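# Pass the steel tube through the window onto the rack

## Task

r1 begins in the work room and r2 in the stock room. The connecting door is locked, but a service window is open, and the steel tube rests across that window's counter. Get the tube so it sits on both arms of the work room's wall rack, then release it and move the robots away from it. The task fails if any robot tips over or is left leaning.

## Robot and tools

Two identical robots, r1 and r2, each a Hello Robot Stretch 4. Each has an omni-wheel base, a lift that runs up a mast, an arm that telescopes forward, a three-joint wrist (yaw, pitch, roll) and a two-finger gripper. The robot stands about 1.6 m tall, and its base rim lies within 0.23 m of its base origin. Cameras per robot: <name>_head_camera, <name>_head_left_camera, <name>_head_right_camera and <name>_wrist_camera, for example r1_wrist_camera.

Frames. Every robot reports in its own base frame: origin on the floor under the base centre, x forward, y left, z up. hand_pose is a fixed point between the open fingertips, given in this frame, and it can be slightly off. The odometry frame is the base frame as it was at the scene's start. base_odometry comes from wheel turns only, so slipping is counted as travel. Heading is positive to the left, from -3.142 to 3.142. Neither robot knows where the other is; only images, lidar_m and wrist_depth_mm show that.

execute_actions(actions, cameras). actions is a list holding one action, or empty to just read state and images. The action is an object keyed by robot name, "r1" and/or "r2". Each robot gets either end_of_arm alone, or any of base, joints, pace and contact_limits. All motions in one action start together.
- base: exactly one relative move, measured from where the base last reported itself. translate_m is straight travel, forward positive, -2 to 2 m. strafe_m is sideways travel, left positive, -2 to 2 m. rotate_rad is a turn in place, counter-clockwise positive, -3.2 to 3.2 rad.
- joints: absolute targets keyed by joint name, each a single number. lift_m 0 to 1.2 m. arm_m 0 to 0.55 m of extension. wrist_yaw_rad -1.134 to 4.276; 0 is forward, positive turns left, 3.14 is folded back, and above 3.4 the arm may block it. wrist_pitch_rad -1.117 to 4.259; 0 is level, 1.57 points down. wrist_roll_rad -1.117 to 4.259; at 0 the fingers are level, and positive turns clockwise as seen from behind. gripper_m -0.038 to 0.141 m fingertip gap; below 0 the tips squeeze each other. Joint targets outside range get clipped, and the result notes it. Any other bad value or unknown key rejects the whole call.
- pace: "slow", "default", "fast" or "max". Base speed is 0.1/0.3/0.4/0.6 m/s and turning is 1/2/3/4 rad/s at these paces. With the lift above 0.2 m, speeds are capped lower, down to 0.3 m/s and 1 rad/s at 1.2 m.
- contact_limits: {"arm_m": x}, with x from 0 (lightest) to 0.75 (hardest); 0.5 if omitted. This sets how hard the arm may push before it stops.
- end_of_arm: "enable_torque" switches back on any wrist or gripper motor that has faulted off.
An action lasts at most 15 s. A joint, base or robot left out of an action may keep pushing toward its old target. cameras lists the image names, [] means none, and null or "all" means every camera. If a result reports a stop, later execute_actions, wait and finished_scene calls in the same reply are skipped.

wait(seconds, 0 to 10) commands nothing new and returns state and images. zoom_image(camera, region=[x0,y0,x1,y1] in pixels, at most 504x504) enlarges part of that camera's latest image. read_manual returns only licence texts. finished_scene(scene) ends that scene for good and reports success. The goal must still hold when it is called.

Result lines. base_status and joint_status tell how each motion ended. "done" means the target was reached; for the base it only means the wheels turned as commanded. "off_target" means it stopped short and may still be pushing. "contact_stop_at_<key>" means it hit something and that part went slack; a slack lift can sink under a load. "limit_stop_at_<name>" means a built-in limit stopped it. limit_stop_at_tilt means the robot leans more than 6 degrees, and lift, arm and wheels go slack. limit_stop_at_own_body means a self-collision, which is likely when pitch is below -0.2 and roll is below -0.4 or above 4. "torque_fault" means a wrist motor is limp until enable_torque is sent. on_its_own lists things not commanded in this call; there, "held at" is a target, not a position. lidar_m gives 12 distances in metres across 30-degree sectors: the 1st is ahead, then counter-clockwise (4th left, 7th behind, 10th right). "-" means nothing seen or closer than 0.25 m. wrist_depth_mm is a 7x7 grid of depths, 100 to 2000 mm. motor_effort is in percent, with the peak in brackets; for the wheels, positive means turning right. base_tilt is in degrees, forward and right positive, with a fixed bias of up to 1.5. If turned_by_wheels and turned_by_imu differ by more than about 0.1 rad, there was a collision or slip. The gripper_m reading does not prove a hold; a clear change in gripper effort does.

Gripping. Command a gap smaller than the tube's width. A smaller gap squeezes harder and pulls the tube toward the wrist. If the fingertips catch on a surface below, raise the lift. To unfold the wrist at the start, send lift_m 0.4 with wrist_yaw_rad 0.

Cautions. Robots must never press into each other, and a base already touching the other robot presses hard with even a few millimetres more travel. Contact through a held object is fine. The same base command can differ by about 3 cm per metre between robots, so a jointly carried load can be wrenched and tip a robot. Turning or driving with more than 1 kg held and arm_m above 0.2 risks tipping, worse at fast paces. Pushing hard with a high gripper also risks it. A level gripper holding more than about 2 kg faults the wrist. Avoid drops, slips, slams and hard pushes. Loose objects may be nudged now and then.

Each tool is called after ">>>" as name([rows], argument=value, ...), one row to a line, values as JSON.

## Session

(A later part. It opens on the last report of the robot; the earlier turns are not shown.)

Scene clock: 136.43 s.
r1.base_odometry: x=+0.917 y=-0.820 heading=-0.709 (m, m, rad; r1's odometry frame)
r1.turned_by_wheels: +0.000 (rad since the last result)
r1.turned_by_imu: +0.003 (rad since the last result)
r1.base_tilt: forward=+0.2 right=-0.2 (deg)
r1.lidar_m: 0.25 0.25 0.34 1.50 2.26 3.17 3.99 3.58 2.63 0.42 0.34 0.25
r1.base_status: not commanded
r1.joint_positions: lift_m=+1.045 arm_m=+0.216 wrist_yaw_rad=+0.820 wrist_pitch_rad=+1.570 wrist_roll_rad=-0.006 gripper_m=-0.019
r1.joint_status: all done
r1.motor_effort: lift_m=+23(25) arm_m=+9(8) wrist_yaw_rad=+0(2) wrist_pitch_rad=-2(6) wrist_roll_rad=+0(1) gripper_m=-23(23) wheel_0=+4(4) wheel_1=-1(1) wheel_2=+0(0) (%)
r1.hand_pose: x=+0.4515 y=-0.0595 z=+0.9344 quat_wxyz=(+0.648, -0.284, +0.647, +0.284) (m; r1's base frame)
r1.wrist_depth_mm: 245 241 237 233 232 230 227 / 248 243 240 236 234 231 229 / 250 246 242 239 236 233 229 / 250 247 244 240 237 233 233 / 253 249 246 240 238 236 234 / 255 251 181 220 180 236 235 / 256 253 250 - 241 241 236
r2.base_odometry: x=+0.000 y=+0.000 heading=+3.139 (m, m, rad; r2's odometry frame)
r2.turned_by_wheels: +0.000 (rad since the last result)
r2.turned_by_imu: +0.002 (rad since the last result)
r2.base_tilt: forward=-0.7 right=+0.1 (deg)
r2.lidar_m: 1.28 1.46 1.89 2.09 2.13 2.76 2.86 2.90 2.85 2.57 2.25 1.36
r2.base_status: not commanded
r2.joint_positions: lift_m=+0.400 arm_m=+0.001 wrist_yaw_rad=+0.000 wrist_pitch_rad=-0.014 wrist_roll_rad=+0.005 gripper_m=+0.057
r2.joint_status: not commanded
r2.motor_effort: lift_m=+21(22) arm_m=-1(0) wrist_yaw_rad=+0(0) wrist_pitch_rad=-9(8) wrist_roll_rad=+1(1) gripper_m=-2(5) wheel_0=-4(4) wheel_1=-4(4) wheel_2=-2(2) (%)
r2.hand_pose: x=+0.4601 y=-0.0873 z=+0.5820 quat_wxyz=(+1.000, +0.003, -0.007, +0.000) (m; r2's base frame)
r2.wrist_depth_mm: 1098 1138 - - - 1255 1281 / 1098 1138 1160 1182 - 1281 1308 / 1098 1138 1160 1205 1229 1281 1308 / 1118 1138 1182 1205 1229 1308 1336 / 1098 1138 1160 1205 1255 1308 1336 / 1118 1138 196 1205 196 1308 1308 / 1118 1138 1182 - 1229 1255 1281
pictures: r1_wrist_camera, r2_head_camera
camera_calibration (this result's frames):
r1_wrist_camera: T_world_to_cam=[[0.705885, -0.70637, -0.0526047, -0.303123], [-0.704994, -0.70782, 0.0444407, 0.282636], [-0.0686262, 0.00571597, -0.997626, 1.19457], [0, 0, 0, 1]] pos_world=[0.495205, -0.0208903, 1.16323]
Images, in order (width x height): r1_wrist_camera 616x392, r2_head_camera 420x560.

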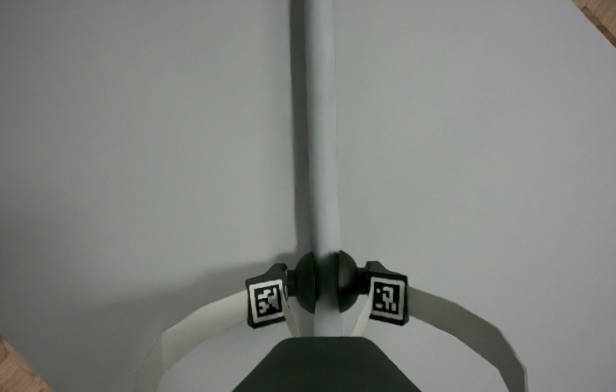

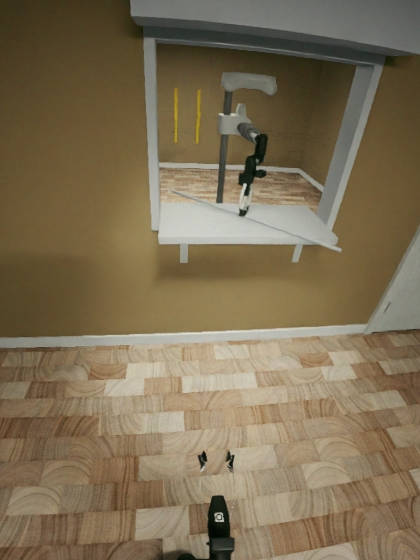

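>>> execute_actions([
  {"r1": {"joints": {"lift_m": 1.11, "gripper_m": -0.035}, "pace": "slow"}},
], cameras=["r1_wrist_camera", "r2_head_camera", "r1_head_left_camera"])

Scene clock: 139.80 s.
r1.base_odometry: x=+0.917 y=-0.820 heading=-0.709 (m, m, rad; r1's odometry frame)
r1.turned_by_wheels: +0.000 (rad since the last result)
r1.turned_by_imu: +0.001 (rad since the last result)
r1.base_tilt: forward=+0.3 right=-0.2 (deg)
r1.lidar_m: 0.25 0.25 0.34 1.51 2.28 3.17 3.99 3.57 2.64 0.42 0.34 0.25
r1.base_status: not commanded
r1.joint_positions: lift_m=+1.109 arm_m=+0.216 wrist_yaw_rad=+0.820 wrist_pitch_rad=+1.570 wrist_roll_rad=-0.006 gripper_m=-0.034
r1.joint_status: all done
r1.motor_effort: lift_m=+26(25) arm_m=+8(9) wrist_yaw_rad=-1(1) wrist_pitch_rad=-1(0) wrist_roll_rad=+0(0) gripper_m=-29(28) wheel_0=+4(4) wheel_1=-1(1) wheel_2=+0(0) (%)
r1.hand_pose: x=+0.4514 y=-0.0595 z=+0.9992 quat_wxyz=(+0.648, -0.284, +0.647, +0.284) (m; r1's base frame)
r1.wrist_depth_mm: 312 306 303 297 294 291 1138 / 315 307 304 298 297 293 1160 / 317 310 307 301 298 294 291 / 319 312 307 304 301 298 294 / 320 315 314 306 303 298 296 / 1308 317 179 217 180 298 298 / 1281 322 315 - 306 303 301
r2.base_odometry: x=+0.000 y=+0.000 heading=+3.139 (m, m, rad; r2's odometry frame)
r2.turned_by_wheels: +0.000 (rad since the last result)
r2.turned_by_imu: +0.001 (rad since the last result)
r2.base_tilt: forward=-0.7 right=+0.2 (deg)
r2.lidar_m: 1.23 1.47 1.87 2.08 2.13 2.72 2.89 2.93 2.86 2.63 2.26 1.38
r2.base_status: not commanded
r2.joint_positions: lift_m=+0.400 arm_m=+0.001 wrist_yaw_rad=+0.000 wrist_pitch_rad=-0.014 wrist_roll_rad=+0.005 gripper_m=+0.057
r2.joint_status: not commanded
r2.motor_effort: lift_m=+21(22) arm_m=-1(0) wrist_yaw_rad=-1(0) wrist_pitch_rad=-9(10) wrist_roll_rad=+1(1) gripper_m=-6(4) wheel_0=-4(4) wheel_1=-4(4) wheel_2=-2(2) (%)
r2.hand_pose: x=+0.4601 y=-0.0873 z=+0.5820 quat_wxyz=(+1.000, +0.003, -0.007, +0.000) (m; r2's base frame)
r2.wrist_depth_mm: 1098 1138 - - - 1281 1308 / 1098 1138 1160 1182 1205 1281 1308 / 1098 1118 1182 1205 1255 1281 1308 / 1118 1138 1160 1205 1229 1281 1336 / 1138 1138 1160 1229 1229 1281 1308 / 1118 1160 196 1205 196 1281 1336 / 1118 1138 1160 - 1229 1255 1308
pictures: r1_head_left_camera, r1_wrist_camera, r2_head_camera
camera_calibration (this result's frames):
r1_wrist_camera: T_world_to_cam=[[0.705881, -0.706374, -0.0526008, -0.299717], [-0.704991, -0.707816, 0.0445509, 0.279612], [-0.0687013, 0.00563544, -0.997621, 1.25927], [0, 0, 0, 1]] pos_world=[0.495202, -0.0208951, 1.22805]
Images, in order (width x height): r1_head_left_camera 420x672, r1_wrist_camera 616x392, r2_head_camera 420x560.

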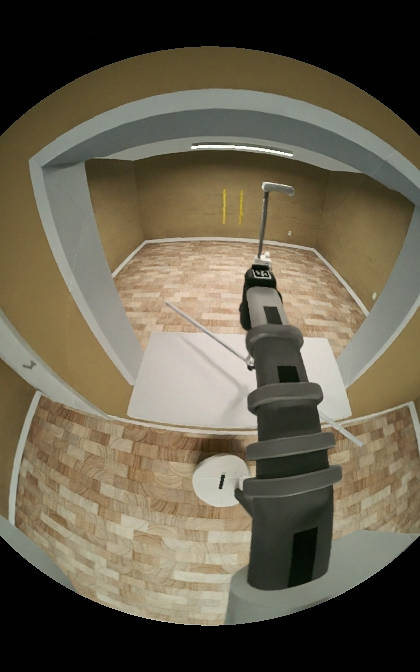

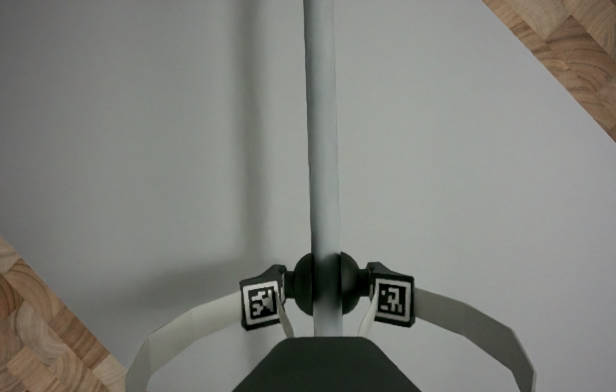

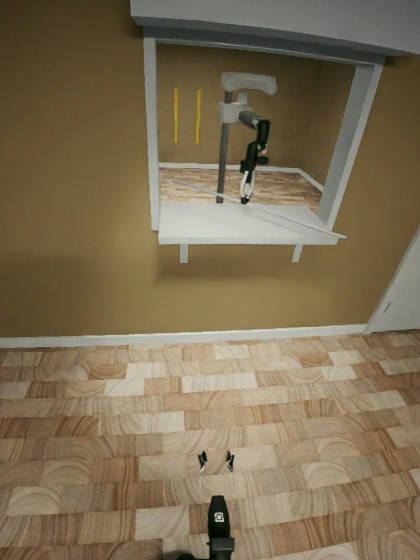

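>>> execute_actions([
  {"r1": {"base": {"translate_m": -0.68}, "joints": {"wrist_yaw_rad": 0.45}}},
], cameras=["r1_wrist_camera", "r2_head_camera", "r1_head_left_camera"])

Scene clock: 161.83 s.
r1.base_odometry: x=+0.401 y=-0.377 heading=-0.710 (m, m, rad; r1's odometry frame)
r1.turned_by_wheels: +0.000 (rad since the last result)
r1.turned_by_imu: +0.004 (rad since the last result)
r1.base_tilt: forward=+0.2 right=-0.2 (deg)
r1.lidar_m: 0.49 0.96 1.48 2.18 2.30 3.18 3.25 3.38 2.58 0.26 0.25 0.25
r1.base_status: done
r1.joint_positions: lift_m=+1.110 arm_m=+0.217 wrist_yaw_rad=+0.450 wrist_pitch_rad=+1.570 wrist_roll_rad=-0.006 gripper_m=-0.034
r1.joint_status: all done
r1.motor_effort: lift_m=+25(26) arm_m=+8(9) wrist_yaw_rad=-2(12) wrist_pitch_rad=-3(1) wrist_roll_rad=-1(5) gripper_m=-29(30) wheel_0=-5(12) wheel_1=-3(9) wheel_2=+2(10) (%)
r1.hand_pose: x=+0.4256 y=-0.0786 z=+0.9993 quat_wxyz=(+0.689, -0.160, +0.689, +0.160) (m; r1's base frame)
r1.wrist_depth_mm: 1229 1205 1229 1182 1182 1078 917 / 1255 1255 1229 1182 1182 1182 1138 / 1255 1255 1205 1205 1205 1160 1138 / 1255 1229 1205 1182 1205 1182 1205 / 1255 1255 1229 1025 1205 1160 1182 / 1281 1281 178 214 179 1205 1229 / 1281 1281 1025 - 1205 1205 1205
r2.base_odometry: x=+0.000 y=+0.000 heading=+3.139 (m, m, rad; r2's odometry frame)
r2.turned_by_wheels: +0.000 (rad since the last result)
r2.turned_by_imu: +0.003 (rad since the last result)
r2.base_tilt: forward=-0.7 right=+0.0 (deg)
r2.lidar_m: 1.28 1.44 1.85 2.08 2.13 2.74 2.89 2.93 2.84 2.61 2.23 1.38
r2.base_status: not commanded
r2.joint_positions: lift_m=+0.400 arm_m=+0.001 wrist_yaw_rad=+0.000 wrist_pitch_rad=-0.014 wrist_roll_rad=+0.005 gripper_m=+0.057
r2.joint_status: not commanded
r2.motor_effort: lift_m=+21(21) arm_m=-1(0) wrist_yaw_rad=+0(0) wrist_pitch_rad=-10(9) wrist_roll_rad=-1(1) gripper_m=-1(4) wheel_0=-4(4) wheel_1=-4(4) wheel_2=-2(2) (%)
r2.hand_pose: x=+0.4601 y=-0.0873 z=+0.5820 quat_wxyz=(+1.000, +0.003, -0.007, +0.000) (m; r2's base frame)
r2.wrist_depth_mm: 1098 1118 - - - 1281 1308 / 1098 1138 1160 1182 - 1255 1308 / 1118 1138 1160 1205 1255 1255 1308 / 1118 1138 1182 1205 1229 1281 1336 / 1098 1138 1160 1205 1229 1308 1336 / 1138 1138 196 1205 196 1281 1308 / 1118 1138 1160 - 1255 1255 1308
pictures: r1_head_left_camera, r1_wrist_camera, r2_head_camera
camera_calibration (this result's frames):
r1_wrist_camera: T_world_to_cam=[[0.403027, -0.913676, -0.0525927, -0.182435], [-0.91307, -0.405337, 0.0447813, 0.359953], [-0.0622334, 0.0299727, -0.997611, 1.25684], [0, 0, 0, 1]] pos_world=[0.480406, -0.0584548, 1.22813]
Images, in order (width x height): r1_head_left_camera 420x672, r1_wrist_camera 616x392, r2_head_camera 420x560.

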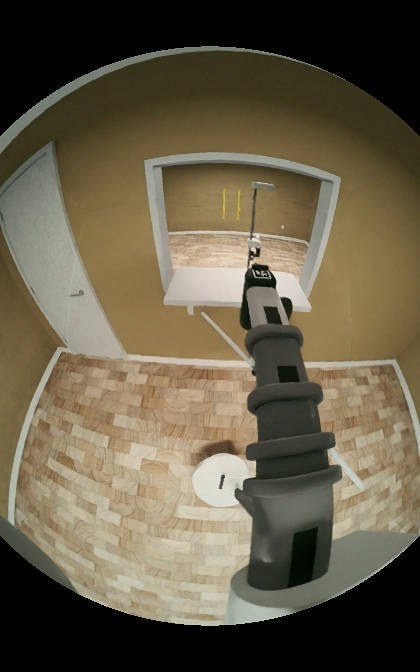

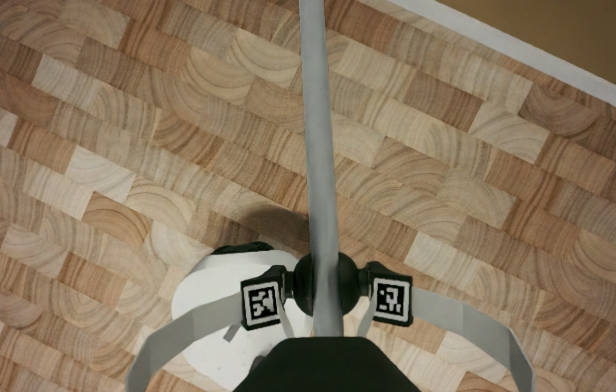

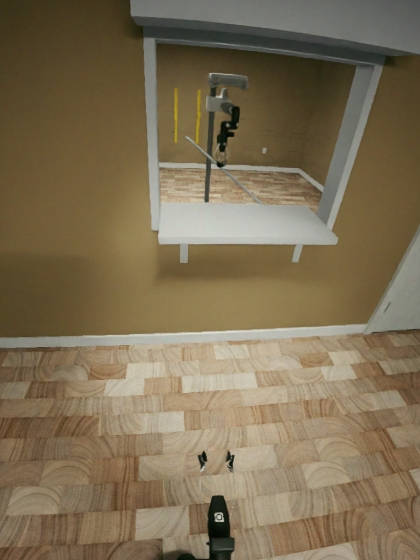

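>>> zoom_image(camera="r2_head_camera", region=[150, 60, 330, 220])

Region (150, 60, 330, 220) of r2_head_camera's 420x560 image, scaled by 2.800, with more detail than that image has.

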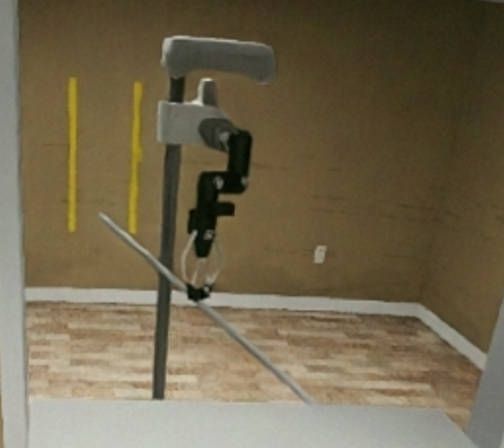

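>>> execute_actions(actions=[], cameras=["r1_wrist_camera", "r2_head_camera", "r1_head_left_camera"])

Scene clock: 173.90 s.
r1.base_odometry: x=+0.401 y=-0.377 heading=-0.710 (m, m, rad; r1's odometry frame)
r1.turned_by_wheels: +0.000 (rad since the last result)
r1.turned_by_imu: +0.001 (rad since the last result)
r1.base_tilt: forward=+0.3 right=-0.3 (deg)
r1.lidar_m: 0.48 0.96 1.48 2.19 2.32 3.14 3.23 3.38 2.55 0.25 0.25 0.26
r1.base_status: done
r1.joint_positions: lift_m=+1.110 arm_m=+0.217 wrist_yaw_rad=+0.450 wrist_pitch_rad=+1.570 wrist_roll_rad=-0.006 gripper_m=-0.034
r1.joint_status: all done
r1.motor_effort: lift_m=+25(26) arm_m=+8(9) wrist_yaw_rad=-1(12) wrist_pitch_rad=-4(1) wrist_roll_rad=+1(5) gripper_m=-27(30) wheel_0=-5(12) wheel_1=-3(9) wheel_2=+2(10) (%)
r1.hand_pose: x=+0.4256 y=-0.0786 z=+0.9993 quat_wxyz=(+0.689, -0.160, +0.689, +0.160) (m; r1's base frame)
r1.wrist_depth_mm: 1255 1205 1205 1182 1182 1078 946 / 1229 1229 1229 1205 1182 1160 1160 / 1255 1229 1229 1229 1182 1160 1182 / 1255 1229 1255 1255 1205 1182 1160 / 1281 1229 1229 1025 1205 1205 1182 / 1281 1281 178 213 179 1205 1205 / 1308 1281 1042 - 1229 1205 1205
r2.base_odometry: x=+0.000 y=+0.000 heading=+3.139 (m, m, rad; r2's odometry frame)
r2.turned_by_wheels: +0.000 (rad since the last result)
r2.turned_by_imu: +0.001 (rad since the last result)
r2.base_tilt: forward=-0.6 right=+0.1 (deg)
r2.lidar_m: 1.27 1.46 1.88 2.08 2.14 2.72 2.88 2.95 2.86 2.59 2.22 1.37
r2.base_status: not commanded
r2.joint_positions: lift_m=+0.400 arm_m=+0.001 wrist_yaw_rad=+0.000 wrist_pitch_rad=-0.014 wrist_roll_rad=+0.005 gripper_m=+0.057
r2.joint_status: not commanded
r2.motor_effort: lift_m=+21(21) arm_m=-1(0) wrist_yaw_rad=+0(0) wrist_pitch_rad=-7(9) wrist_roll_rad=+0(1) gripper_m=-4(4) wheel_0=-4(4) wheel_1=-4(4) wheel_2=-2(2) (%)
r2.hand_pose: x=+0.4601 y=-0.0873 z=+0.5820 quat_wxyz=(+1.000, +0.003, -0.007, +0.000) (m; r2's base frame)
r2.wrist_depth_mm: 1118 1118 - - - 1281 1308 / 1098 1138 1160 1182 - 1281 1308 / 1098 1138 1160 1205 1229 1281 1308 / 1098 1138 1182 1205 1229 1281 1308 / 1118 1160 1160 1205 1255 1281 1336 / 1118 1138 196 1205 196 1308 1308 / 1118 1138 1182 - 1255 1255 1308
pictures: r1_head_left_camera, r1_wrist_camera, r2_head_camera
camera_calibration (this result's frames):
r1_wrist_camera: T_world_to_cam=[[0.40269, -0.913824, -0.0525938, -0.182302], [-0.913221, -0.404999, 0.044751, 0.360065], [-0.062195, 0.030009, -0.997613, 1.25683], [0, 0, 0, 1]] pos_world=[0.480399, -0.0584824, 1.22813]
Images, in order (width x height): r1_head_left_camera 420x672, r1_wrist_camera 616x392, r2_head_camera 420x560.

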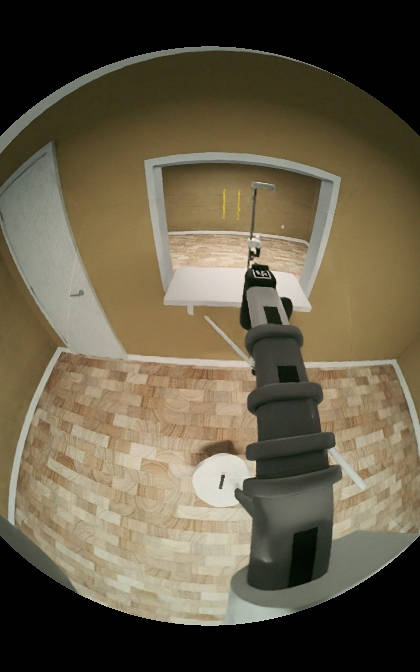

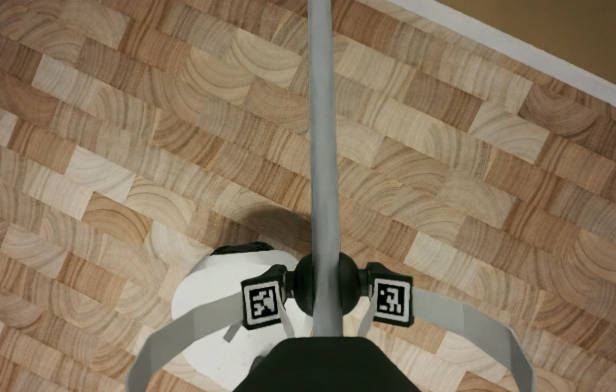

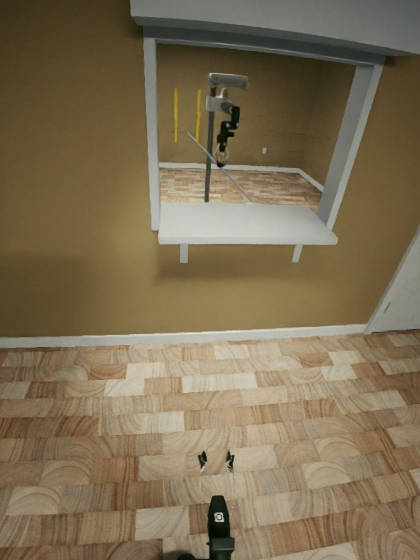

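>>> execute_actions([
  {"r1": {"base": {"rotate_rad": 3.0}, "joints": {"wrist_yaw_rad": 1.57, "wrist_pitch_rad": 1.25, "arm_m": 0.1}}},
], cameras=["r1_head_camera", "r2_head_camera", "r1_head_left_camera"])

Scene clock: 183.93 s.
r1.base_odometry: x=+0.401 y=-0.377 heading=+2.289 (m, m, rad; r1's odometry frame)
r1.turned_by_wheels: +2.999 (rad since the last result)
r1.turned_by_imu: +2.990 (rad since the last result)
r1.base_tilt: forward=+0.2 right=-0.2 (deg)
r1.lidar_m: 2.87 3.25 2.67 2.50 1.68 0.99 0.88 0.92 1.38 2.20 2.22 2.78
r1.base_status: done
r1.joint_positions: lift_m=+1.110 arm_m=+0.102 wrist_yaw_rad=+1.570 wrist_pitch_rad=+1.251 wrist_roll_rad=-0.006 gripper_m=-0.034
r1.joint_status: all done
r1.motor_effort: lift_m=+22(24) arm_m=-9(10) wrist_yaw_rad=+0(10) wrist_pitch_rad=-4(7) wrist_roll_rad=-2(3) gripper_m=-22(28) wheel_0=-6(13) wheel_1=-4(12) wheel_2=-3(9) (%)
r1.hand_pose: x=+0.3600 y=+0.0907 z=+1.0141 quat_wxyz=(+0.572, -0.415, +0.412, +0.574) (m; r1's base frame)
r1.wrist_depth_mm: 1576 1499 1499 1430 1430 1430 1366 / 1499 1464 1430 1430 1366 1336 1336 / 1397 1397 1366 1336 1308 1308 1255 / 1366 1336 1336 1281 1281 1229 1229 / 1281 1281 1255 1229 1182 1160 1182 / 1229 1205 180 199 178 1160 1118 / 1182 946 976 - 1118 1078 1078
r2.base_odometry: x=+0.000 y=+0.000 heading=+3.139 (m, m, rad; r2's odometry frame)
r2.turned_by_wheels: +0.000 (rad since the last result)
r2.turned_by_imu: +0.002 (rad since the last result)
r2.base_tilt: forward=-0.6 right=+0.1 (deg)
r2.lidar_m: 1.27 1.46 1.87 2.08 2.11 2.74 2.88 2.90 2.86 2.61 2.21 1.37
r2.base_status: not commanded
r2.joint_positions: lift_m=+0.400 arm_m=+0.001 wrist_yaw_rad=+0.000 wrist_pitch_rad=-0.014 wrist_roll_rad=+0.005 gripper_m=+0.057
r2.joint_status: not commanded
r2.motor_effort: lift_m=+21(21) arm_m=+0(1) wrist_yaw_rad=+0(1) wrist_pitch_rad=-10(9) wrist_roll_rad=+0(0) gripper_m=-6(5) wheel_0=-4(4) wheel_1=-4(4) wheel_2=-2(2) (%)
r2.hand_pose: x=+0.4601 y=-0.0873 z=+0.5820 quat_wxyz=(+1.000, +0.003, -0.007, +0.000) (m; r2's base frame)
r2.wrist_depth_mm: 1078 1118 - - - 1281 1308 / 1098 1118 1138 1182 - 1308 1308 / 1098 1138 1160 1205 1229 1281 1308 / 1118 1138 1182 1182 1229 1255 1336 / 1098 1160 1160 1205 1229 1281 1308 / 1118 1138 196 1205 196 1281 1336 / 1098 1118 1182 - 1229 1281 1308
pictures: r1_head_camera, r1_head_left_camera, r2_head_camera
Images, in order (width x height): r1_head_camera 420x560, r1_head_left_camera 420x672, r2_head_camera 420x560.

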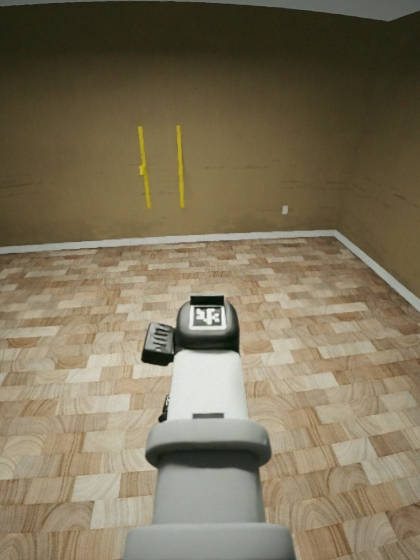

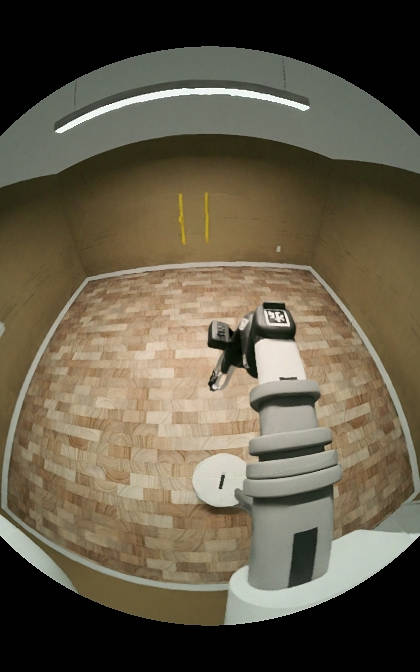

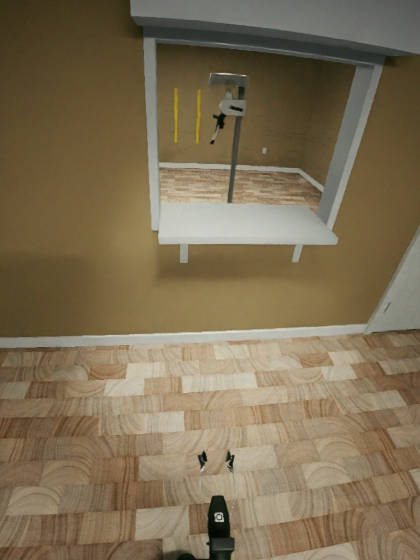

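>>> execute_actions(actions=[], cameras=["r1_head_right_camera", "r1_wrist_camera", "r2_head_left_camera"])

Scene clock: 185.53 s.
r1.base_odometry: x=+0.401 y=-0.377 heading=+2.289 (m, m, rad; r1's odometry frame)
r1.turned_by_wheels: +0.000 (rad since the last result)
r1.turned_by_imu: +0.001 (rad since the last result)
r1.base_tilt: forward=+0.2 right=-0.2 (deg)
r1.lidar_m: 2.91 3.28 2.70 2.47 1.71 0.98 0.90 0.92 1.38 2.19 2.21 2.86
r1.base_status: done
r1.joint_positions: lift_m=+1.110 arm_m=+0.102 wrist_yaw_rad=+1.570 wrist_pitch_rad=+1.251 wrist_roll_rad=-0.006 gripper_m=-0.034
r1.joint_status: all done
r1.motor_effort: lift_m=+22(24) arm_m=-9(10) wrist_yaw_rad=-2(10) wrist_pitch_rad=-3(7) wrist_roll_rad=-3(3) gripper_m=-21(28) wheel_0=-6(13) wheel_1=-4(12) wheel_2=-2(9) (%)
r1.hand_pose: x=+0.3600 y=+0.0907 z=+1.0141 quat_wxyz=(+0.572, -0.415, +0.412, +0.574) (m; r1's base frame)
r1.wrist_depth_mm: 1537 1537 1499 1464 1430 1366 1397 / 1499 1464 1430 1397 1366 1366 1366 / 1397 1366 1366 1308 1281 1281 1281 / 1366 1336 1336 1281 1255 1229 1205 / 1308 1281 1255 1229 1229 1205 1160 / 1229 1205 180 200 178 1138 1160 / 1205 946 946 - 1118 1098 1118
r2.base_odometry: x=+0.000 y=+0.000 heading=+3.139 (m, m, rad; r2's odometry frame)
r2.turned_by_wheels: +0.000 (rad since the last result)
r2.turned_by_imu: +0.001 (rad since the last result)
r2.base_tilt: forward=-0.6 right=+0.1 (deg)
r2.lidar_m: 1.27 1.44 1.85 2.05 2.13 2.71 2.89 2.93 2.85 2.60 2.25 1.38
r2.base_status: not commanded
r2.joint_positions: lift_m=+0.400 arm_m=+0.001 wrist_yaw_rad=+0.000 wrist_pitch_rad=-0.014 wrist_roll_rad=+0.005 gripper_m=+0.057
r2.joint_status: not commanded
r2.motor_effort: lift_m=+21(21) arm_m=-1(1) wrist_yaw_rad=+0(1) wrist_pitch_rad=-9(9) wrist_roll_rad=+1(0) gripper_m=-4(5) wheel_0=-4(4) wheel_1=-4(4) wheel_2=-2(2) (%)
r2.hand_pose: x=+0.4601 y=-0.0873 z=+0.5820 quat_wxyz=(+1.000, +0.003, -0.007, +0.000) (m; r2's base frame)
r2.wrist_depth_mm: 1098 1138 - - - 1281 1281 / 1098 1138 1138 1182 - 1281 1308 / 1098 1118 1160 1182 1229 1281 1308 / 1118 1138 1160 1205 1229 1281 1308 / 1118 1138 1160 1205 1255 1308 1336 / 1118 1138 196 1205 196 1308 1336 / 1118 1118 1160 - 1229 1255 1308
pictures: r1_head_right_camera, r1_wrist_camera, r2_head_left_camera
camera_calibration (this result's frames):
r1_wrist_camera: T_world_to_cam=[[0.997986, -0.0176801, -0.0609185, -0.28749], [-0.0335849, -0.961992, -0.271005, 0.422099], [-0.0538117, 0.272505, -0.960648, 1.2], [0, 0, 0, 1]] pos_world=[0.365661, 0.0739658, 1.24966]
Images, in order (width x height): r1_head_right_camera 420x672, r1_wrist_camera 616x392, r2_head_left_camera 420x672.

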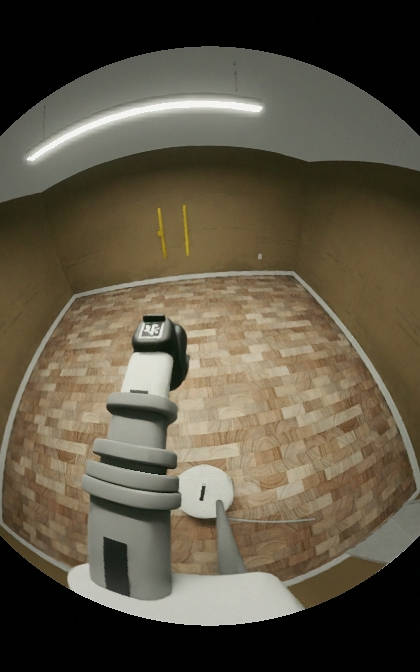

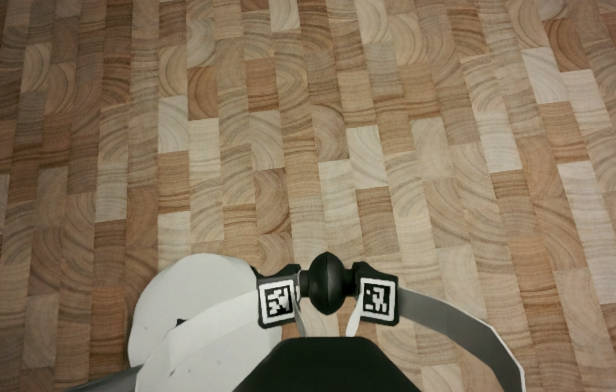

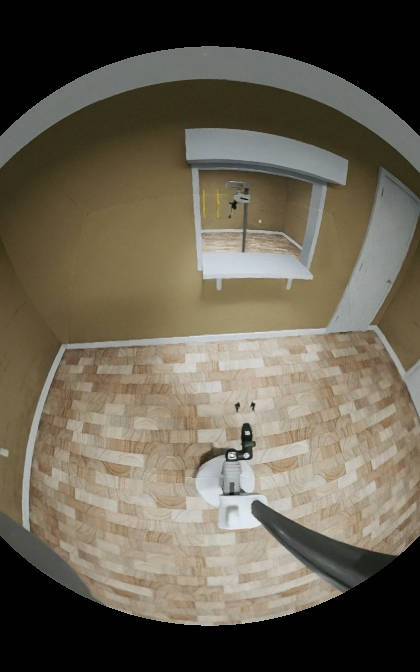

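>>> execute_actions([
  {"r1": {"base": {"translate_m": 0.35}, "joints": {"lift_m": 0.5, "wrist_yaw_rad": 0.0, "wrist_pitch_rad": 1.57, "wrist_roll_rad": 1.57, "gripper_m": 0.08, "arm_m": 0.0}}},
], cameras=["r1_head_right_camera", "r1_head_left_camera"])

Scene clock: 208.97 s.
r1.base_odometry: x=+0.170 y=-0.114 heading=+2.290 (m, m, rad; r1's odometry frame)
r1.turned_by_wheels: +0.001 (rad since the last result)
r1.turned_by_imu: +0.003 (rad since the last result)
r1.base_tilt: forward=+0.2 right=-0.3 (deg)
r1.lidar_m: 2.55 2.92 2.74 2.51 2.24 1.38 1.25 1.29 1.80 2.15 2.20 2.81
r1.base_status: done
r1.joint_positions: lift_m=+0.500 arm_m=+0.002 wrist_yaw_rad=+0.000 wrist_pitch_rad=+1.570 wrist_roll_rad=+1.570 gripper_m=+0.080
r1.joint_status: all done
r1.motor_effort: lift_m=+14(19) arm_m=-9(10) wrist_yaw_rad=-3(8) wrist_pitch_rad=-2(1) wrist_roll_rad=+2(5) gripper_m=-4(21) wheel_0=+5(12) wheel_1=+4(8) wheel_2=+1(13) (%)
r1.hand_pose: x=+0.1727 y=-0.0874 z=+0.3901 quat_wxyz=(+0.501, +0.500, +0.500, -0.499) (m; r1's base frame)
r1.wrist_depth_mm: 615 609 609 603 597 591 591 / 627 621 609 609 603 591 585 / 627 621 621 615 603 402 597 / 627 615 621 615 394 392 389 / 634 621 621 404 394 392 392 / 634 627 198 399 399 394 394 / 640 634 621 - 399 397 394
r2.base_odometry: x=+0.000 y=+0.000 heading=+3.139 (m, m, rad; r2's odometry frame)
r2.turned_by_wheels: +0.000 (rad since the last result)
r2.turned_by_imu: +0.002 (rad since the last result)
r2.base_tilt: forward=-0.5 right=+0.1 (deg)
r2.lidar_m: 1.28 1.44 1.87 2.08 2.14 2.71 2.87 2.93 2.86 2.61 2.24 1.39
r2.base_status: not commanded
r2.joint_positions: lift_m=+0.400 arm_m=+0.001 wrist_yaw_rad=+0.000 wrist_pitch_rad=-0.014 wrist_roll_rad=+0.005 gripper_m=+0.057
r2.joint_status: not commanded
r2.motor_effort: lift_m=+21(22) arm_m=-1(0) wrist_yaw_rad=+0(1) wrist_pitch_rad=-8(9) wrist_roll_rad=+1(3) gripper_m=-5(4) wheel_0=-4(4) wheel_1=-4(4) wheel_2=-2(2) (%)
r2.hand_pose: x=+0.4601 y=-0.0873 z=+0.5820 quat_wxyz=(+1.000, +0.003, -0.007, +0.000) (m; r2's base frame)
r2.wrist_depth_mm: 1098 1118 - - - 1281 1308 / 1098 1118 1160 1160 - 1281 1308 / 1118 1118 1182 1205 1229 1281 1308 / 1118 1138 1160 1229 1255 1281 1336 / 1118 1160 1182 1205 1255 1281 1336 / 1118 1138 196 1205 196 1281 1336 / 1118 1118 1182 - 1255 1255 1336
pictures: r1_head_left_camera, r1_head_right_camera
Images, in order (width x height): r1_head_left_camera 420x672, r1_head_right_camera 420x672.

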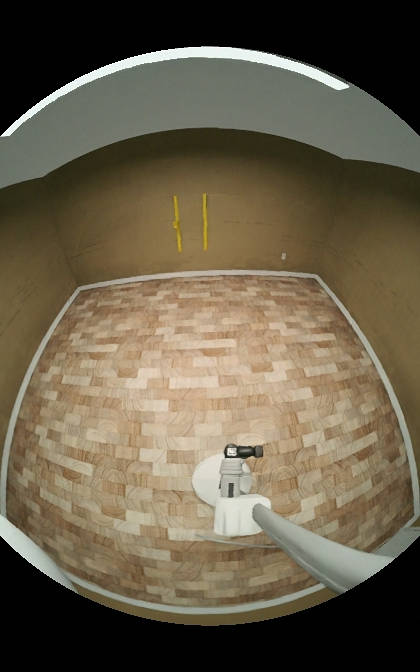

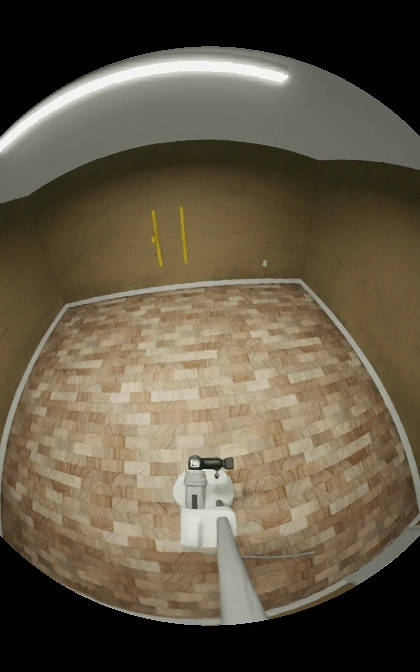

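>>> execute_actions([
  {"r1": {"base": {"rotate_rad": 2.88}}},
], cameras=[])

>>> execute_actions([
  {"r1": {"base": {"strafe_m": 0.52}}},
], cameras=["r1_head_camera", "r1_head_left_camera"])

Scene clock: 216.80 s.
r1.base_odometry: x=+0.170 y=-0.114 heading=-1.114 (m, m, rad; r1's odometry frame)
r1.turned_by_wheels: +2.879 (rad since the last result)
r1.turned_by_imu: +2.870 (rad since the last result)
r1.base_tilt: forward=+0.2 right=-0.2 (deg)
r1.lidar_m: 1.26 1.22 1.56 2.15 2.15 2.37 2.90 2.57 3.13 2.53 2.53 1.71
r1.base_status: done
r1.joint_positions: lift_m=+0.500 arm_m=+0.002 wrist_yaw_rad=+0.000 wrist_pitch_rad=+1.570 wrist_roll_rad=+1.570 gripper_m=+0.080
r1.joint_status: not commanded
r1.motor_effort: lift_m=+15(15) arm_m=-9(8) wrist_yaw_rad=-2(2) wrist_pitch_rad=-1(2) wrist_roll_rad=+1(1) gripper_m=-5(4) wheel_0=-6(13) wheel_1=-4(10) wheel_2=-4(11) (%)
r1.hand_pose: x=+0.1727 y=-0.0874 z=+0.3901 quat_wxyz=(+0.501, +0.500, +0.500, -0.499) (m; r1's base frame)
r1.wrist_depth_mm: 621 609 609 603 591 597 591 / 621 615 609 603 597 597 591 / 627 615 615 603 597 399 597 / 627 627 609 615 397 387 387 / 621 621 615 402 397 392 392 / 634 621 198 399 394 394 394 / 647 634 627 - 399 399 397
r2.base_odometry: x=+0.000 y=+0.000 heading=+3.139 (m, m, rad; r2's odometry frame)
r2.turned_by_wheels: +0.000 (rad since the last result)
r2.turned_by_imu: +0.002 (rad since the last result)
r2.base_tilt: forward=-0.5 right=+0.1 (deg)
r2.lidar_m: 1.26 1.46 1.86 2.10 2.12 2.74 2.88 2.92 2.84 2.61 2.22 1.37
r2.base_status: not commanded
r2.joint_positions: lift_m=+0.400 arm_m=+0.001 wrist_yaw_rad=+0.000 wrist_pitch_rad=-0.014 wrist_roll_rad=+0.005 gripper_m=+0.057
r2.joint_status: not commanded
r2.motor_effort: lift_m=+21(21) arm_m=+0(1) wrist_yaw_rad=-1(0) wrist_pitch_rad=-9(9) wrist_roll_rad=+0(0) gripper_m=-3(5) wheel_0=-3(4) wheel_1=-4(4) wheel_2=-2(2) (%)
r2.hand_pose: x=+0.4601 y=-0.0873 z=+0.5820 quat_wxyz=(+1.000, +0.003, -0.007, +0.000) (m; r2's base frame)
r2.wrist_depth_mm: 1078 1118 - - - 1281 1308 / 1098 1118 1138 1182 - 1281 1308 / 1098 1138 1182 1205 1229 1281 1308 / 1118 1138 1182 1205 1229 1281 1308 / 1118 1138 1182 1182 1229 1281 1308 / 1118 1138 196 1205 196 1308 1308 / 1118 1138 1160 - 1255 1255 1308
pictures: none
No camera images: the call's "cameras" was empty. Leave "cameras" out to get every camera's image.

Scene clock: 219.87 s.
r1.base_odometry: x=+0.637 y=+0.115 heading=-1.114 (m, m, rad; r1's odometry frame)
r1.turned_by_wheels: +0.000 (rad since the last result)
r1.turned_by_imu: +0.002 (rad since the last result)
r1.base_tilt: forward=+0.2 right=-0.2 (deg)
r1.lidar_m: 1.07 1.20 1.32 1.68 1.67 1.86 3.00 2.80 3.38 3.05 2.94 1.34
r1.base_status: done
r1.joint_positions: lift_m=+0.500 arm_m=+0.002 wrist_yaw_rad=+0.000 wrist_pitch_rad=+1.570 wrist_roll_rad=+1.570 gripper_m=+0.080
r1.joint_status: not commanded
r1.motor_effort: lift_m=+16(16) arm_m=-8(8) wrist_yaw_rad=-2(2) wrist_pitch_rad=-1(2) wrist_roll_rad=+0(0) gripper_m=-3(2) wheel_0=-5(13) wheel_1=+2(11) wheel_2=+0(4) (%)
r1.hand_pose: x=+0.1727 y=-0.0874 z=+0.3900 quat_wxyz=(+0.501, +0.500, +0.500, -0.499) (m; r1's base frame)
r1.wrist_depth_mm: 621 609 609 609 603 591 591 / 627 621 609 603 603 585 597 / 615 621 609 609 603 397 603 / 627 627 609 609 397 392 389 / 627 627 621 404 397 394 392 / 634 627 199 404 394 394 397 / 640 634 627 - 399 399 397
r2.base_odometry: x=+0.000 y=+0.000 heading=+3.139 (m, m, rad; r2's odometry frame)
r2.turned_by_wheels: +0.000 (rad since the last result)
r2.turned_by_imu: +0.001 (rad since the last result)
r2.base_tilt: forward=-0.6 right=+0.2 (deg)
r2.lidar_m: 1.27 1.45 1.85 2.08 2.10 2.74 2.88 2.94 2.84 2.60 2.23 1.38
r2.base_status: not commanded
r2.joint_positions: lift_m=+0.400 arm_m=+0.001 wrist_yaw_rad=+0.000 wrist_pitch_rad=-0.014 wrist_roll_rad=+0.005 gripper_m=+0.057
r2.joint_status: not commanded
r2.motor_effort: lift_m=+22(21) arm_m=+0(0) wrist_yaw_rad=+0(1) wrist_pitch_rad=-9(10) wrist_roll_rad=+2(0) gripper_m=-4(4) wheel_0=-4(4) wheel_1=-4(4) wheel_2=-2(2) (%)
r2.hand_pose: x=+0.4601 y=-0.0873 z=+0.5820 quat_wxyz=(+1.000, +0.003, -0.007, +0.000) (m; r2's base frame)
r2.wrist_depth_mm: 1098 1118 - - - 1281 1308 / 1098 1138 1160 1182 - 1281 1308 / 1098 1138 1160 1205 1229 1281 1308 / 1098 1160 1160 1205 1229 1281 1336 / 1118 1138 1160 1205 1255 1281 1336 / 1118 1160 196 1205 196 1308 1336 / 1118 1138 1160 - 1229 1255 1308
pictures: r1_head_camera, r1_head_left_camera
Images, in order (width x height): r1_head_camera 420x560, r1_head_left_camera 420x672.

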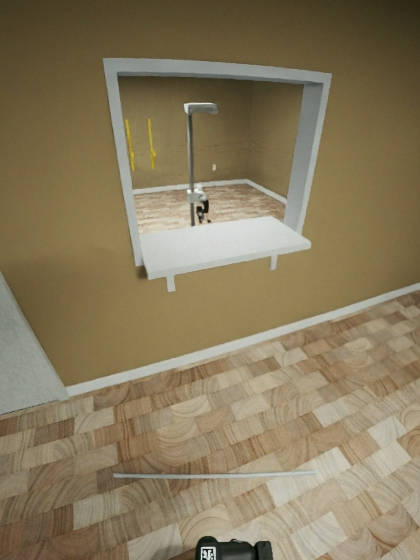

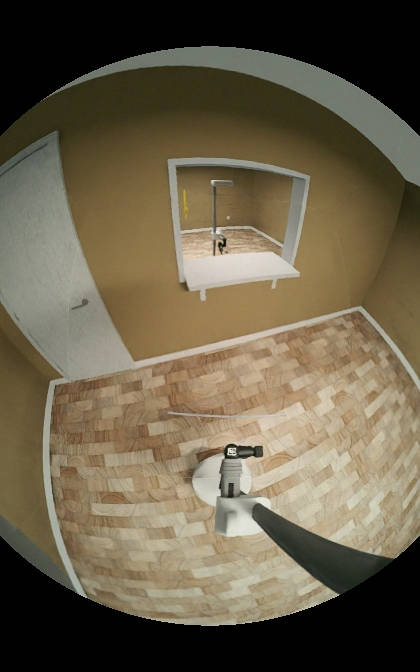

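>>> zoom_image(camera="r1_head_camera", region=[90, 430, 340, 520])

Region (90, 430, 340, 520) of r1_head_camera's 420x560 image, scaled by 2.016, with more detail than that image has; it fills the top 181 rows of this view, and the rest is white.

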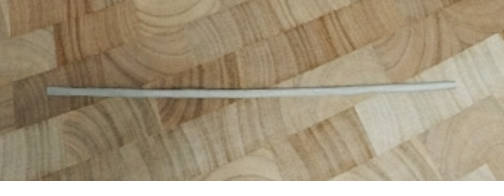

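>>> execute_actions([
  {"r1": {"base": {"strafe_m": 0.059}, "joints": {"arm_m": 0.37, "lift_m": 0.3}}},
], cameras=["r1_head_camera", "r1_wrist_camera"])

Scene clock: 231.10 s.
r1.base_odometry: x=+0.690 y=+0.141 heading=-1.115 (m, m, rad; r1's odometry frame)
r1.turned_by_wheels: +0.000 (rad since the last result)
r1.turned_by_imu: +0.002 (rad since the last result)
r1.base_tilt: forward=+0.2 right=-0.2 (deg)
r1.lidar_m: 1.07 1.21 1.29 1.61 1.60 1.79 2.90 2.93 3.43 3.07 2.92 1.29
r1.base_status: done
r1.joint_positions: lift_m=+0.300 arm_m=+0.368 wrist_yaw_rad=+0.000 wrist_pitch_rad=+1.570 wrist_roll_rad=+1.570 gripper_m=+0.080
r1.joint_status: all done
r1.motor_effort: lift_m=+15(17) arm_m=+9(9) wrist_yaw_rad=-1(1) wrist_pitch_rad=-1(1) wrist_roll_rad=+1(0) gripper_m=-3(3) wheel_0=-5(14) wheel_1=+2(14) wheel_2=+0(1) (%)
r1.hand_pose: x=+0.5396 y=-0.0874 z=+0.1901 quat_wxyz=(+0.501, +0.500, +0.500, -0.499) (m; r1's base frame)
r1.wrist_depth_mm: 418 410 413 407 402 399 397 / 418 415 410 404 407 399 399 / 418 418 413 407 404 404 404 / 421 421 415 410 407 402 399 / 424 421 418 415 410 407 407 / 427 421 199 415 413 407 407 / 427 427 421 - 413 413 404
r2.base_odometry: x=+0.000 y=+0.000 heading=+3.139 (m, m, rad; r2's odometry frame)
r2.turned_by_wheels: +0.000 (rad since the last result)
r2.turned_by_imu: +0.002 (rad since the last result)
r2.base_tilt: forward=-0.6 right=+0.1 (deg)
r2.lidar_m: 1.27 1.45 1.89 2.07 2.11 2.74 2.89 2.93 2.86 2.59 2.23 1.39
r2.base_status: not commanded
r2.joint_positions: lift_m=+0.400 arm_m=+0.001 wrist_yaw_rad=+0.000 wrist_pitch_rad=-0.014 wrist_roll_rad=+0.005 gripper_m=+0.057
r2.joint_status: not commanded
r2.motor_effort: lift_m=+22(21) arm_m=-1(0) wrist_yaw_rad=+0(0) wrist_pitch_rad=-9(9) wrist_roll_rad=+0(1) gripper_m=-4(5) wheel_0=-4(4) wheel_1=-4(4) wheel_2=-2(2) (%)
r2.hand_pose: x=+0.4601 y=-0.0873 z=+0.5820 quat_wxyz=(+1.000, +0.003, -0.007, +0.000) (m; r2's base frame)
r2.wrist_depth_mm: 1078 1118 - - - 1281 1308 / 1098 1138 1138 1182 - 1281 1308 / 1098 1118 1182 1182 1229 1255 1308 / 1118 1138 1182 1205 1229 1281 1336 / 1118 1138 1182 1205 1255 1281 1336 / 1118 1138 196 1205 196 1308 1336 / 1118 1138 1160 - 1255 1255 1336
pictures: r1_head_camera, r1_wrist_camera
camera_calibration (this result's frames):
r1_wrist_camera: T_world_to_cam=[[-0.997774, 0.0397159, -0.0535717, 0.560479], [0.0372995, 0.998273, 0.0453758, 0.10648], [0.0552814, 0.0432765, -0.997533, 0.394682], [0, 0, 0, 1]] pos_world=[0.533441, -0.145637, 0.418903]
Images, in order (width x height): r1_head_camera 420x560, r1_wrist_camera 616x392.

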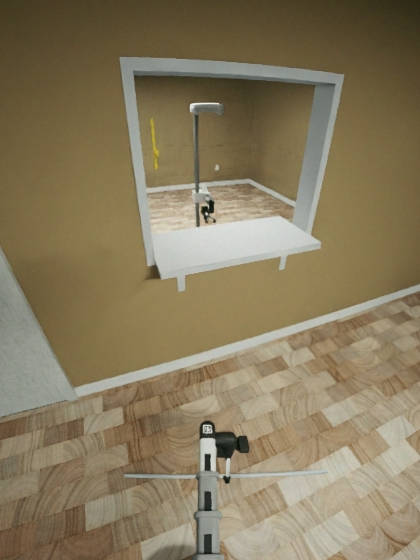

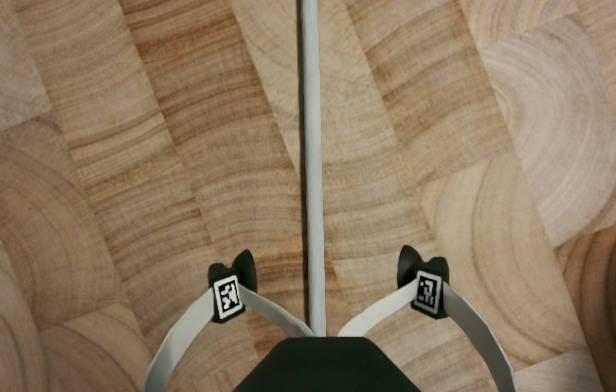

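>>> zoom_image(camera="r1_wrist_camera", region=[240, 120, 400, 340])

>>> zoom_image(camera="r1_head_camera", region=[100, 420, 350, 510])

Region (240, 120, 400, 340) of r1_wrist_camera's 616x392 image, scaled by 2.291; it fills the left 367 columns of this view, and the rest is white.

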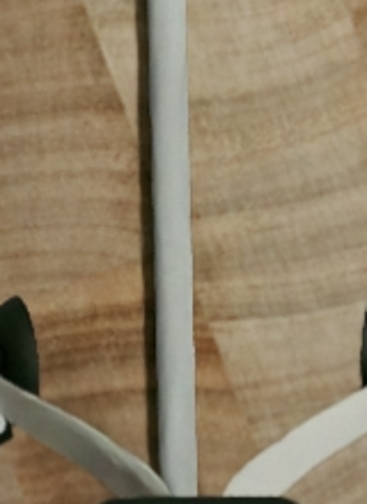

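Region (100, 420, 350, 510) of r1_head_camera's 420x560 image, scaled by 2.016, with more detail than that image has; it fills the top 181 rows of this view, and the rest is white.

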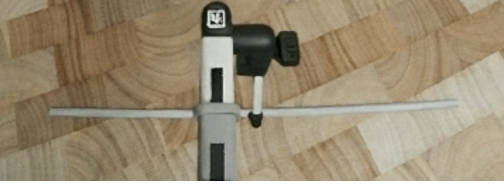

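>>> execute_actions([
  {"r1": {"joints": {"arm_m": 0.383, "lift_m": 0.142, "gripper_m": 0.06}}},
], cameras=["r1_wrist_camera"])

Scene clock: 241.10 s.
r1.base_odometry: x=+0.690 y=+0.141 heading=-1.115 (m, m, rad; r1's odometry frame)
r1.turned_by_wheels: +0.000 (rad since the last result)
r1.turned_by_imu: +0.002 (rad since the last result)
r1.base_tilt: forward=+0.2 right=-0.2 (deg)
r1.lidar_m: 1.05 1.20 1.29 1.61 1.58 1.82 2.94 2.92 3.41 3.09 2.88 1.31
r1.base_status: not commanded
r1.joint_positions: lift_m=+0.142 arm_m=+0.381 wrist_yaw_rad=+0.000 wrist_pitch_rad=+1.570 wrist_roll_rad=+1.570 gripper_m=+0.060
r1.joint_status: all done
r1.motor_effort: lift_m=+15(16) arm_m=+8(10) wrist_yaw_rad=-1(2) wrist_pitch_rad=-2(0) wrist_roll_rad=+0(4) gripper_m=-5(5) wheel_0=-5(6) wheel_1=+2(2) wheel_2=+0(0) (%)
r1.hand_pose: x=+0.5526 y=-0.0874 z=+0.0321 quat_wxyz=(+0.500, +0.500, +0.500, -0.500) (m; r1's base frame)
r1.wrist_depth_mm: 256 254 252 249 248 246 245 / 257 255 254 251 250 247 245 / 258 256 255 252 250 248 248 / 260 257 256 254 252 251 248 / 262 258 257 254 252 252 249 / 262 260 196 244 190 251 250 / 264 262 260 - 255 252 253
r2.base_odometry: x=+0.000 y=+0.000 heading=+3.139 (m, m, rad; r2's odometry frame)
r2.turned_by_wheels: +0.000 (rad since the last result)
r2.turned_by_imu: +0.002 (rad since the last result)
r2.base_tilt: forward=-0.6 right=+0.1 (deg)
r2.lidar_m: 1.27 1.43 1.88 2.09 2.12 2.73 2.88 2.92 2.83 2.61 2.21 1.36
r2.base_status: not commanded
r2.joint_positions: lift_m=+0.400 arm_m=+0.001 wrist_yaw_rad=+0.000 wrist_pitch_rad=-0.014 wrist_roll_rad=+0.005 gripper_m=+0.057
r2.joint_status: not commanded
r2.motor_effort: lift_m=+21(22) arm_m=+0(0) wrist_yaw_rad=+0(0) wrist_pitch_rad=-9(9) wrist_roll_rad=+2(1) gripper_m=-6(1) wheel_0=-4(3) wheel_1=-4(4) wheel_2=-2(2) (%)
r2.hand_pose: x=+0.4601 y=-0.0873 z=+0.5820 quat_wxyz=(+1.000, +0.003, -0.007, +0.000) (m; r2's base frame)
r2.wrist_depth_mm: 1098 1118 - - - 1281 1281 / 1098 1118 1138 1182 - 1255 1336 / 1098 1138 1160 1205 1229 1281 1336 / 1118 1160 1160 1229 1229 1308 1336 / 1118 1138 1182 1229 1255 1281 1308 / 1118 1160 196 1229 196 1308 1308 / 1118 1138 1182 - 1229 1255 1308
pictures: r1_wrist_camera
camera_calibration (this result's frames):
r1_wrist_camera: T_world_to_cam=[[-0.997776, 0.0398252, -0.0534562, 0.564953], [0.0374141, 0.998269, 0.0453714, 0.113102], [0.0551707, 0.0432705, -0.997539, 0.23643], [0, 0, 0, 1]] pos_world=[0.546421, -0.145636, 0.260916]
Images, in order (width x height): r1_wrist_camera 616x392.

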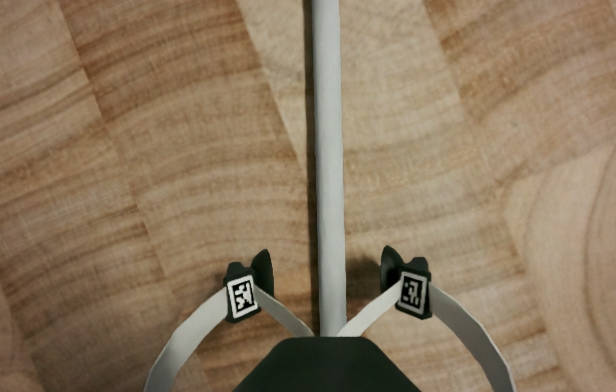

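>>> execute_actions([
  {"r1": {"joints": {"lift_m": 0.131}, "pace": "slow"}},
], cameras=["r1_wrist_camera"])

Scene clock: 244.43 s.
r1.base_odometry: x=+0.690 y=+0.141 heading=-1.115 (m, m, rad; r1's odometry frame)
r1.turned_by_wheels: +0.000 (rad since the last result)
r1.turned_by_imu: +0.001 (rad since the last result)
r1.base_tilt: forward=+0.2 right=-0.2 (deg)
r1.lidar_m: 1.07 1.18 1.30 1.61 1.60 1.80 2.90 2.90 3.42 3.10 2.92 1.30
r1.base_status: not commanded
r1.joint_positions: lift_m=+0.131 arm_m=+0.381 wrist_yaw_rad=+0.000 wrist_pitch_rad=+1.570 wrist_roll_rad=+1.570 gripper_m=+0.060
r1.joint_status: all done
r1.motor_effort: lift_m=+13(15) arm_m=+9(9) wrist_yaw_rad=-2(0) wrist_pitch_rad=-1(2) wrist_roll_rad=+1(1) gripper_m=-3(3) wheel_0=-5(5) wheel_1=+2(2) wheel_2=+0(0) (%)
r1.hand_pose: x=+0.5526 y=-0.0874 z=+0.0212 quat_wxyz=(+0.500, +0.500, +0.500, -0.500) (m; r1's base frame)
r1.wrist_depth_mm: 246 244 242 239 237 236 236 / 247 245 244 240 240 237 236 / 248 246 245 243 239 238 238 / 249 248 245 244 241 238 237 / 252 249 246 244 242 241 239 / 252 251 200 230 191 241 239 / 253 251 249 - 244 243 242
r2.base_odometry: x=+0.000 y=+0.000 heading=+3.139 (m, m, rad; r2's odometry frame)
r2.turned_by_wheels: +0.000 (rad since the last result)
r2.turned_by_imu: +0.001 (rad since the last result)
r2.base_tilt: forward=-0.6 right=+0.2 (deg)
r2.lidar_m: 1.25 1.45 1.83 2.08 2.12 2.72 2.88 2.93 2.84 2.59 2.22 1.39
r2.base_status: not commanded
r2.joint_positions: lift_m=+0.400 arm_m=+0.001 wrist_yaw_rad=+0.000 wrist_pitch_rad=-0.014 wrist_roll_rad=+0.005 gripper_m=+0.057
r2.joint_status: not commanded
r2.motor_effort: lift_m=+22(22) arm_m=-1(0) wrist_yaw_rad=+0(0) wrist_pitch_rad=-9(8) wrist_roll_rad=-1(1) gripper_m=-3(3) wheel_0=-4(4) wheel_1=-4(4) wheel_2=-2(2) (%)
r2.hand_pose: x=+0.4601 y=-0.0873 z=+0.5820 quat_wxyz=(+1.000, +0.003, -0.007, +0.000) (m; r2's base frame)
r2.wrist_depth_mm: 1098 1118 - - - 1281 1308 / 1118 1118 1138 1182 - 1281 1308 / 1118 1138 1182 1205 1229 1281 1308 / 1098 1138 1182 1205 1229 1281 1308 / 1098 1138 1182 1205 1255 1308 1336 / 1118 1138 196 1205 196 1308 1336 / 1118 1138 1182 - 1255 1255 1336
pictures: r1_wrist_camera
camera_calibration (this result's frames):
r1_wrist_camera: T_world_to_cam=[[-0.997775, 0.0398256, -0.0534684, 0.564374], [0.037414, 0.998269, 0.0453719, 0.113597], [0.0551828, 0.0432705, -0.997538, 0.225531], [0, 0, 0, 1]] pos_world=[0.546423, -0.145636, 0.249998]
Images, in order (width x height): r1_wrist_camera 616x392.

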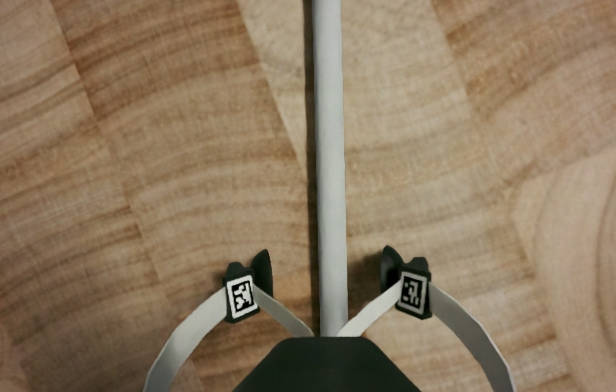

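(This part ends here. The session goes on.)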